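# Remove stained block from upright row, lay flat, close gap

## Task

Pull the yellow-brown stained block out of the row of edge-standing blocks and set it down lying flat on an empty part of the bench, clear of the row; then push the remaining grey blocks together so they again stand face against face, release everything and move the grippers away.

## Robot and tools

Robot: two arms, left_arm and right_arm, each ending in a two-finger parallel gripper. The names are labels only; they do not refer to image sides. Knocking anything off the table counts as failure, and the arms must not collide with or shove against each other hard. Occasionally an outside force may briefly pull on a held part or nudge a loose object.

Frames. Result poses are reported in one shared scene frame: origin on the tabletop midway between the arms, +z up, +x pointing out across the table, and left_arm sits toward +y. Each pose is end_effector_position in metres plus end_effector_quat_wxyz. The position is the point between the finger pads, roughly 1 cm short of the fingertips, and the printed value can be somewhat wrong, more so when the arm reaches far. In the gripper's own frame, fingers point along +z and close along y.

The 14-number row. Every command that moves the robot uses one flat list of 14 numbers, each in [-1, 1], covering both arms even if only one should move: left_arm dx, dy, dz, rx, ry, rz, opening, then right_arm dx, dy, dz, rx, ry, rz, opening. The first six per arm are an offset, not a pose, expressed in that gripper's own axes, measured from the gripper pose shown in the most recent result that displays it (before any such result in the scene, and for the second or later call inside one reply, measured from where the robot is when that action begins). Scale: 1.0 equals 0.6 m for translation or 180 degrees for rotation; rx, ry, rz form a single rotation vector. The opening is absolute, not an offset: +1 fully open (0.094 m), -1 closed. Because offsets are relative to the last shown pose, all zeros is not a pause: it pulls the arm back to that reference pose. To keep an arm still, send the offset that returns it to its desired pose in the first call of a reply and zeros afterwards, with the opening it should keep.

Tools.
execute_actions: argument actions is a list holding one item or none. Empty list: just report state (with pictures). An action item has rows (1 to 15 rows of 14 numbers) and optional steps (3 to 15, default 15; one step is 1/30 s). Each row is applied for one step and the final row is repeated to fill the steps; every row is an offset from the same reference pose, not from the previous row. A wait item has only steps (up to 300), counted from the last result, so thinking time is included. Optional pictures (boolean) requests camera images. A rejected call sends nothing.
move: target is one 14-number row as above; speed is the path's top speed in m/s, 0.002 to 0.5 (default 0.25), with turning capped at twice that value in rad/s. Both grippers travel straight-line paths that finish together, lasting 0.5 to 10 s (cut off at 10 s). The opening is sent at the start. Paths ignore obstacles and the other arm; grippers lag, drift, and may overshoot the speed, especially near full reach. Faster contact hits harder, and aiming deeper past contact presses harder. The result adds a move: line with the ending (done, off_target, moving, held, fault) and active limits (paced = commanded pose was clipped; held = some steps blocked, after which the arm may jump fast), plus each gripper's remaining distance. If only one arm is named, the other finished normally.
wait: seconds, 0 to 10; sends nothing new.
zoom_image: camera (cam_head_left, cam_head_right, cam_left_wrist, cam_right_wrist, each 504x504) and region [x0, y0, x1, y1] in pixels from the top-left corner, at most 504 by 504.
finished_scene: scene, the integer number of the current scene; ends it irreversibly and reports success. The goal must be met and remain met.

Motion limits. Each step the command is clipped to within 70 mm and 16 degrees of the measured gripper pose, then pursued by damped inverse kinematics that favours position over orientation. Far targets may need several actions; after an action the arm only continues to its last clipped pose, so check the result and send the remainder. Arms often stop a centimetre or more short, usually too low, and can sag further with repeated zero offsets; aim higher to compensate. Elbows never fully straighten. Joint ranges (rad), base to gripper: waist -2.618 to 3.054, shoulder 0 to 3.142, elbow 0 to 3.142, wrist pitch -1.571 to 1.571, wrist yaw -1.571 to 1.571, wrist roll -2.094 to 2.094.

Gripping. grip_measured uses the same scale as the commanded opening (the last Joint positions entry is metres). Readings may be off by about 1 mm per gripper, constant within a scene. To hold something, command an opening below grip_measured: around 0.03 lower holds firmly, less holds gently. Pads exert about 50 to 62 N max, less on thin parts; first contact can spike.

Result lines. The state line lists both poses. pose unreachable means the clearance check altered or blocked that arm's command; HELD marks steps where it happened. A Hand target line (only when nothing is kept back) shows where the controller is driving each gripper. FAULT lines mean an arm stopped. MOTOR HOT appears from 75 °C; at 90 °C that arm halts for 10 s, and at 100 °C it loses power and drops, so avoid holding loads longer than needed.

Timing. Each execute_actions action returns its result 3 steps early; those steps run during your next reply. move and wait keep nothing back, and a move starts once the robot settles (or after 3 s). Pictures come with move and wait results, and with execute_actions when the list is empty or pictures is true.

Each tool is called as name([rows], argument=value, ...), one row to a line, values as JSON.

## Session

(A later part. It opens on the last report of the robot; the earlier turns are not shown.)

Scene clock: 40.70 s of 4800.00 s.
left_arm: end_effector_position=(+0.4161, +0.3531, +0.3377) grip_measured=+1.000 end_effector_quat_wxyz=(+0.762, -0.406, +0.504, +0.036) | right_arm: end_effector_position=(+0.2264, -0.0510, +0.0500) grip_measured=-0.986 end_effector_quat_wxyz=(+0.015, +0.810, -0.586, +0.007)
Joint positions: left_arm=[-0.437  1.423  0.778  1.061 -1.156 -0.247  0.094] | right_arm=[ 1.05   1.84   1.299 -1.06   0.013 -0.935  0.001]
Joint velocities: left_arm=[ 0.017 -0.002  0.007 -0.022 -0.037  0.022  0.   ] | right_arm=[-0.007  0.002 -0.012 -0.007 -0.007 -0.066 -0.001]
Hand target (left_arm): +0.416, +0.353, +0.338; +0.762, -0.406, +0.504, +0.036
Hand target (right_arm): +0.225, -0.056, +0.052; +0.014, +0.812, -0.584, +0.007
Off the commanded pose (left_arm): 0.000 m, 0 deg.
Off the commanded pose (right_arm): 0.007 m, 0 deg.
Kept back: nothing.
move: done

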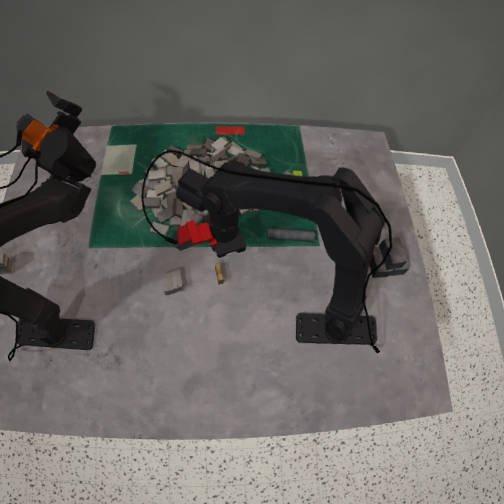

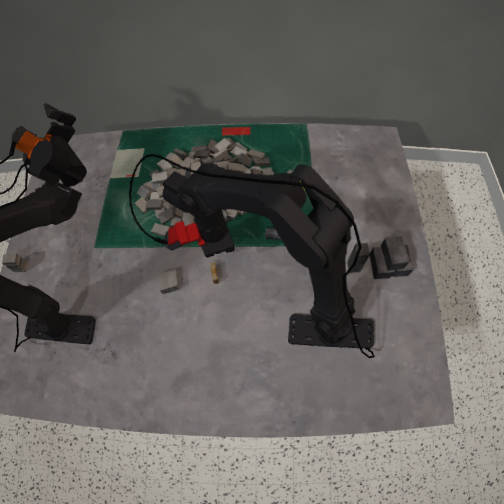

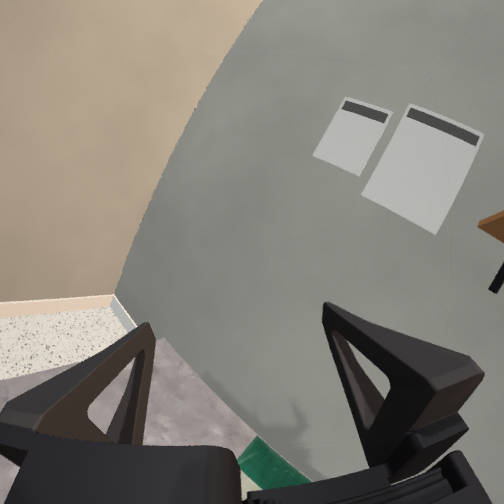

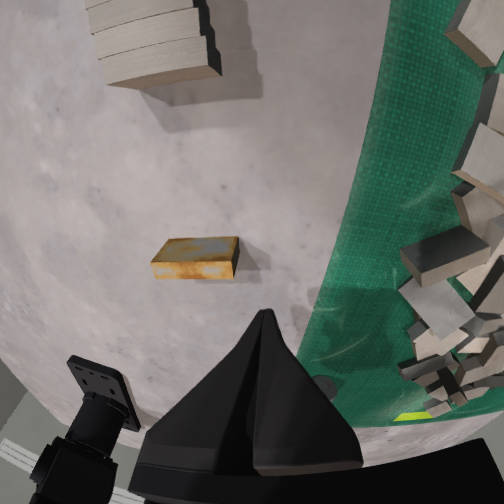

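move(target=[0,0,0,0,0,0,1,-0.1,0.03,-0.025,0,0,0,-1])

move(target=[0,0,0,0,0,0,1,0,0,0.065,0,0,0,-1], speed=0.1)

move(target=[0,0,0,0,0,0,1,0.1,0.02,0,0,0,0,-1], speed=0.05)

Scene clock: 41.90 s of 4800.00 s.
left_arm: end_effector_position=(+0.4161, +0.3531, +0.3377) grip_measured=+1.000 end_effector_quat_wxyz=(+0.762, -0.406, +0.504, +0.036) | right_arm: end_effector_position=(+0.1900, -0.0023, +0.0635) grip_measured=-0.986 end_effector_quat_wxyz=(+0.009, +0.813, -0.582, +0.009)
Joint positions: left_arm=[-0.437  1.423  0.778  1.061 -1.156 -0.247  0.094] | right_arm=[ 1.218  1.905  1.44  -1.127  0.015 -0.777  0.001]
Joint velocities: left_arm=[-0.012 -0.007  0.002 -0.022  0.066  0.051  0.   ] | right_arm=[-0.027 -0.017  0.012  0.007 -0.007  0.051 -0.   ]
Hand target (left_arm): +0.416, +0.353, +0.338; +0.762, -0.406, +0.504, +0.036
Hand target (right_arm): +0.191, +0.000, +0.065; +0.013, +0.810, -0.586, +0.007
Off the commanded pose (left_arm): 0.000 m, 0 deg.
Off the commanded pose (right_arm): 0.003 m, 1 deg.
Kept back: nothing.
move: done

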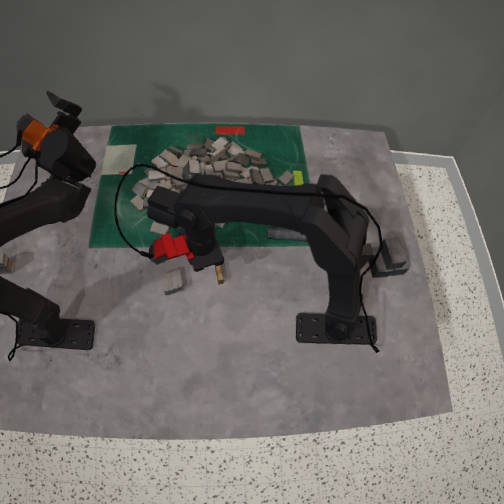

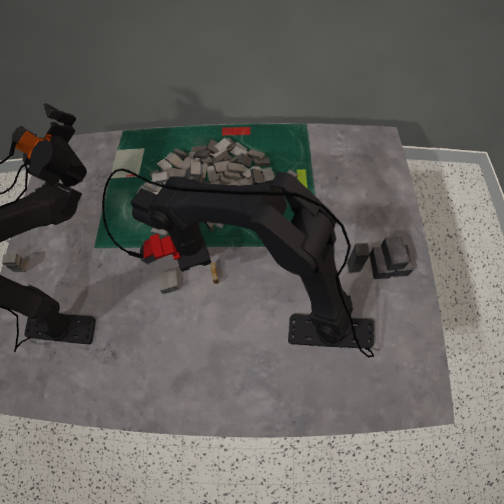

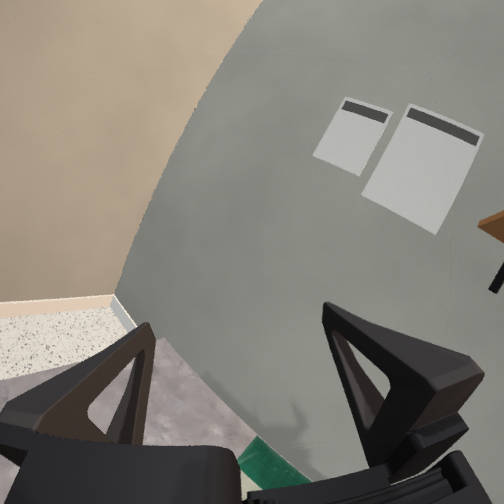

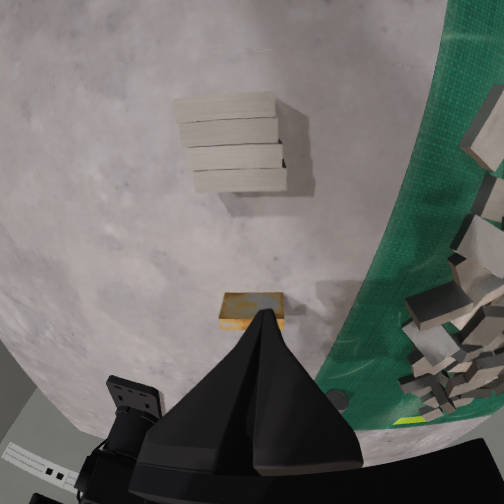

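Scene clock: 42.87 s of 4800.00 s.
left_arm: end_effector_position=(+0.4161, +0.3531, +0.3377) grip_measured=+1.000 end_effector_quat_wxyz=(+0.762, -0.406, +0.504, +0.036) | right_arm: end_effector_position=(+0.1903, -0.0016, +0.0312) grip_measured=-0.986 end_effector_quat_wxyz=(+0.005, +0.813, -0.582, +0.008)
Joint positions: left_arm=[-0.437  1.423  0.778  1.061 -1.156 -0.247  0.094] | right_arm=[ 1.218  1.934  1.347 -0.997  0.015 -0.777  0.001]
Joint velocities: left_arm=[-0.002  0.017 -0.002  0.007 -0.022  0.007  0.   ] | right_arm=[-0.002 -0.002 -0.022 -0.007 -0.037  0.037 -0.001]
Hand target (left_arm): +0.416, +0.353, +0.338; +0.762, -0.406, +0.504, +0.036
Hand target (right_arm): +0.189, -0.003, +0.025; +0.010, +0.813, -0.582, +0.009
Off the commanded pose (left_arm): 0.000 m, 0 deg.
Off the commanded pose (right_arm): 0.007 m, 0 deg.
Kept back: nothing.
move: done

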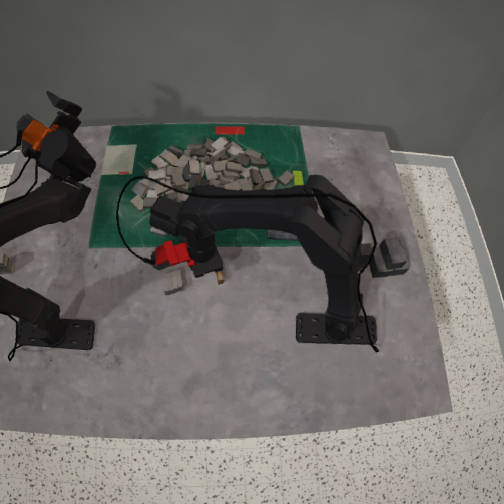

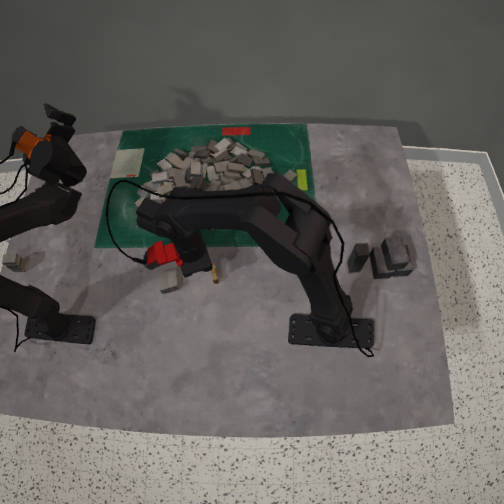

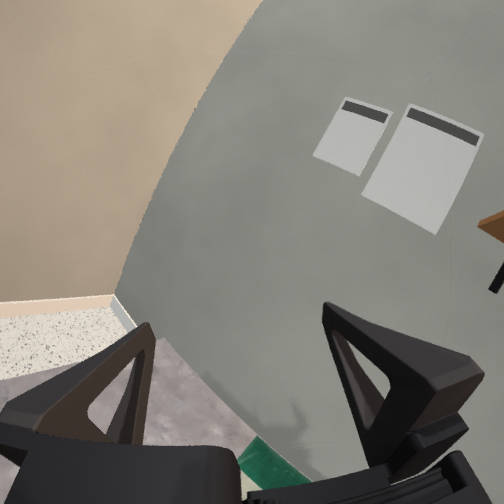

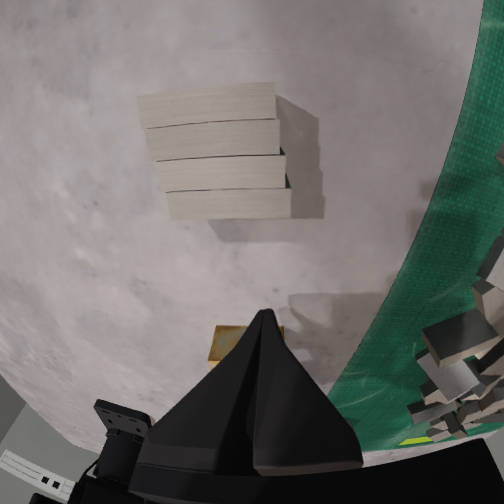

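Scene clock: 44.37 s of 4800.00 s.
left_arm: end_effector_position=(+0.4161, +0.3531, +0.3377) grip_measured=+1.000 end_effector_quat_wxyz=(+0.762, -0.406, +0.504, +0.036) | right_arm: end_effector_position=(+0.1971, -0.0605, +0.0296) grip_measured=-0.986 end_effector_quat_wxyz=(+0.016, +0.812, -0.583, +0.008)
Joint positions: left_arm=[-0.437  1.423  0.778  1.061 -1.156 -0.247  0.094] | right_arm=[ 1.112  1.783  1.14  -0.961  0.015 -0.88   0.001]
Joint velocities: left_arm=[ 0.002 -0.002 -0.002 -0.022 -0.037  0.037  0.   ] | right_arm=[ 0.007 -0.007  0.007 -0.007 -0.11   0.037 -0.   ]
Hand target (left_arm): +0.416, +0.353, +0.338; +0.762, -0.406, +0.504, +0.036
Hand target (right_arm): +0.199, -0.062, +0.032; +0.006, +0.813, -0.582, +0.008
Off the commanded pose (left_arm): 0.000 m, 0 deg.
Off the commanded pose (right_arm): 0.003 m, 1 deg.
Kept back: nothing.
move: done

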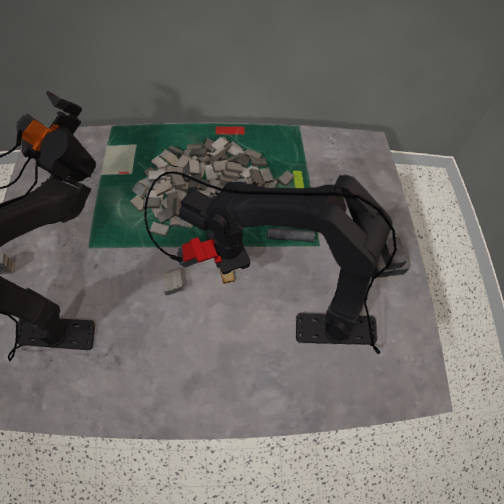

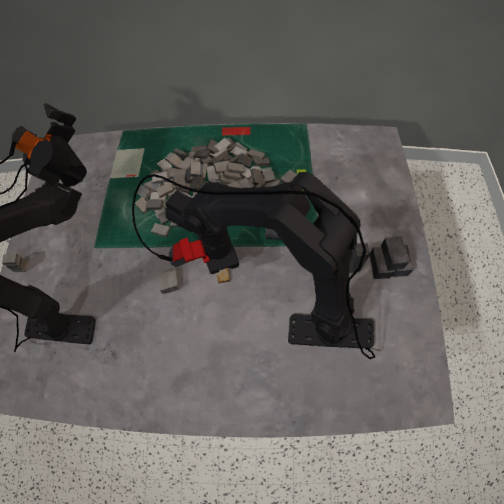

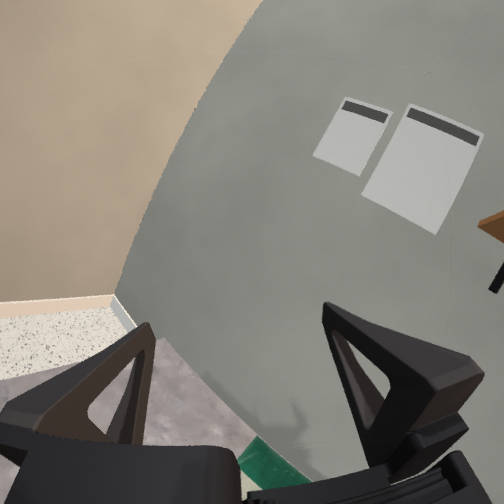

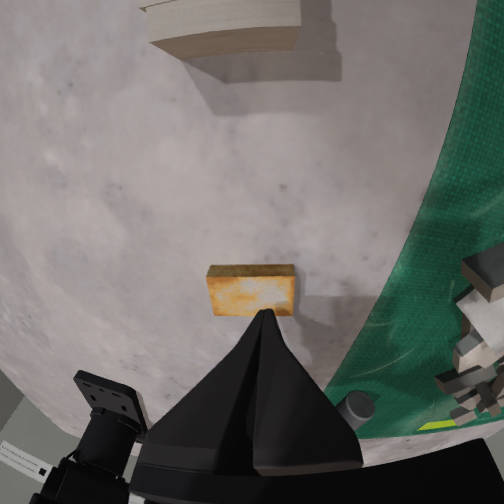

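Toppled flat. Retreat up and away.

move(target=[0,0,0,0,0,0,1,0,0,-0.2,0,0,0,1])

move(target=[0,0,0,0,0,0,1,0.35,-0.1,0,0,0,0,1])

Scene clock: 45.83 s of 4800.00 s.
left_arm: end_effector_position=(+0.4161, +0.3531, +0.3377) grip_measured=+1.000 end_effector_quat_wxyz=(+0.762, -0.406, +0.504, +0.036) | right_arm: end_effector_position=(+0.1989, -0.0576, +0.1435) grip_measured=+1.000 end_effector_quat_wxyz=(+0.019, +0.813, -0.582, +0.009)
Joint positions: left_arm=[-0.437  1.423  0.778  1.061 -1.156 -0.247  0.094] | right_arm=[ 1.112  1.725  1.533 -1.418  0.015 -0.882  0.094]
Joint velocities: left_arm=[ 0.002 -0.012 -0.002 -0.022  0.022  0.037  0.   ] | right_arm=[-0.017  0.002 -0.002 -0.022 -0.007  0.051  0.   ]
Hand target (left_arm): +0.416, +0.353, +0.338; +0.762, -0.406, +0.504, +0.036
Hand target (right_arm): +0.199, -0.057, +0.149; +0.016, +0.812, -0.583, +0.008
Off the commanded pose (left_arm): 0.000 m, 0 deg.
Off the commanded pose (right_arm): 0.006 m, 0 deg.
Kept back: nothing.
move: done

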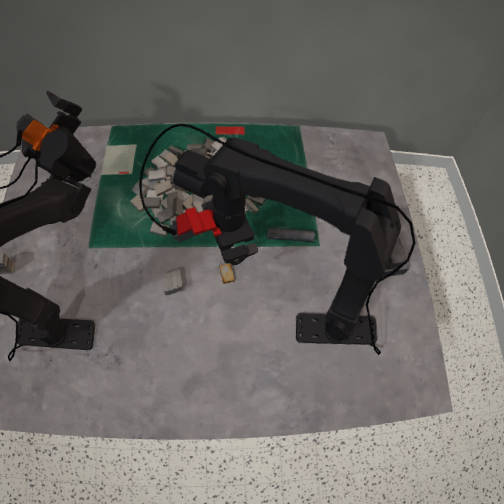

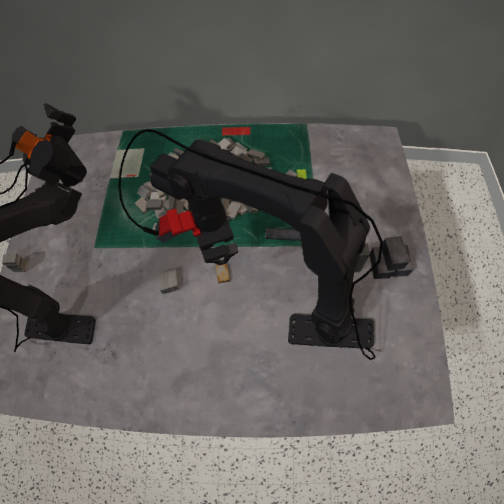

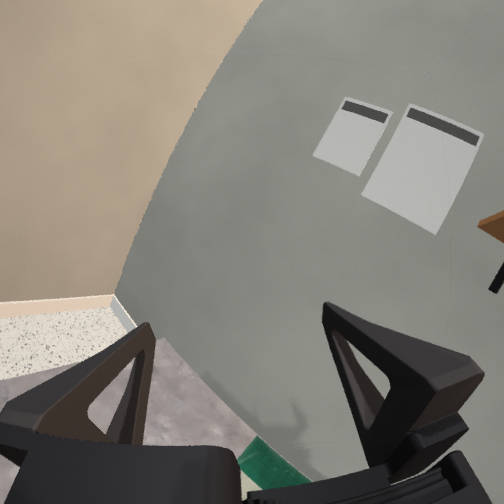

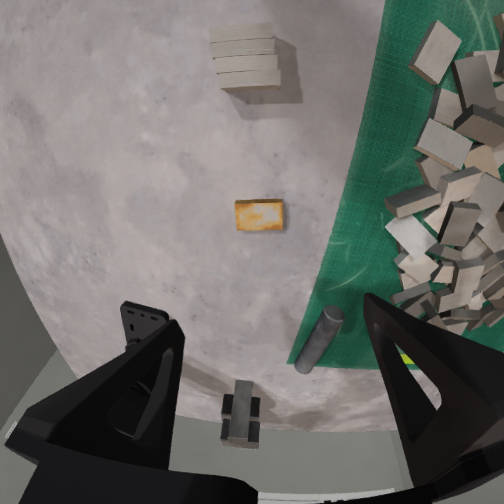

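Scene clock: 47.37 s of 4800.00 s.
left_arm: end_effector_position=(+0.4161, +0.3531, +0.3377) grip_measured=+1.000 end_effector_quat_wxyz=(+0.762, -0.406, +0.504, +0.036) | right_arm: end_effector_position=(+0.3181, -0.2393, +0.1436) grip_measured=+1.000 end_effector_quat_wxyz=(+0.030, +0.810, -0.586, +0.005)
Joint positions: left_arm=[-0.437  1.423  0.778  1.061 -1.156 -0.247  0.094] | right_arm=[ 0.381  1.678  1.48  -1.415  0.045 -1.602  0.094]
Joint velocities: left_arm=[-0.007 -0.022  0.012 -0.007 -0.007  0.022  0.   ] | right_arm=[-0.002 -0.002 -0.022  0.051 -0.051 -0.007  0.   ]
Hand target (left_arm): +0.416, +0.353, +0.338; +0.762, -0.406, +0.504, +0.036
Hand target (right_arm): +0.324, -0.236, +0.146; +0.023, +0.813, -0.582, +0.004
Off the commanded pose (left_arm): 0.000 m, 0 deg.
Off the commanded pose (right_arm): 0.008 m, 2 deg.
Kept back: nothing.
move: done

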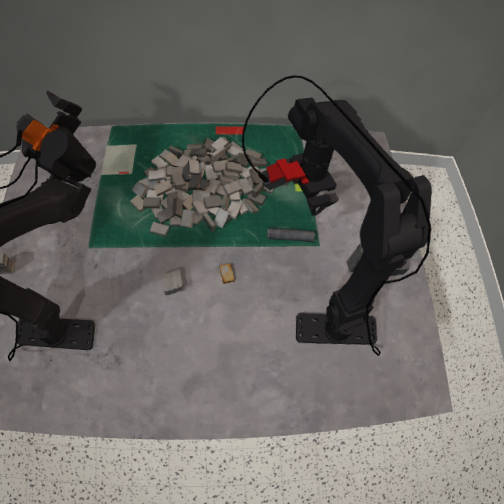

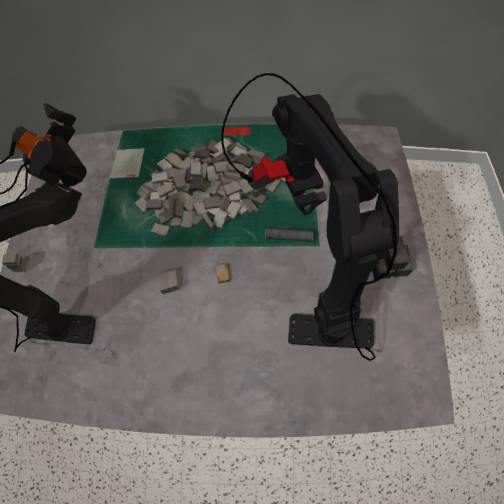

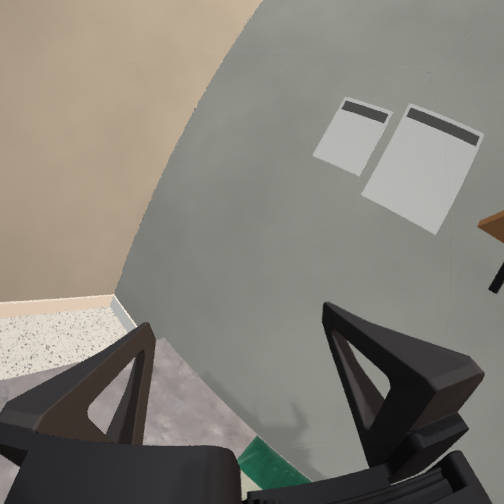

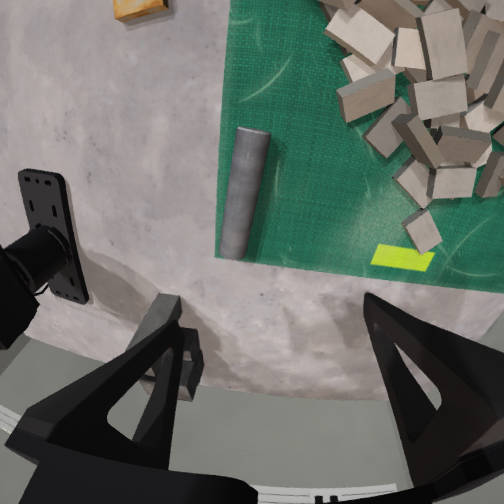

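finished_scene(scene=1)

The scene is finished: the task was done.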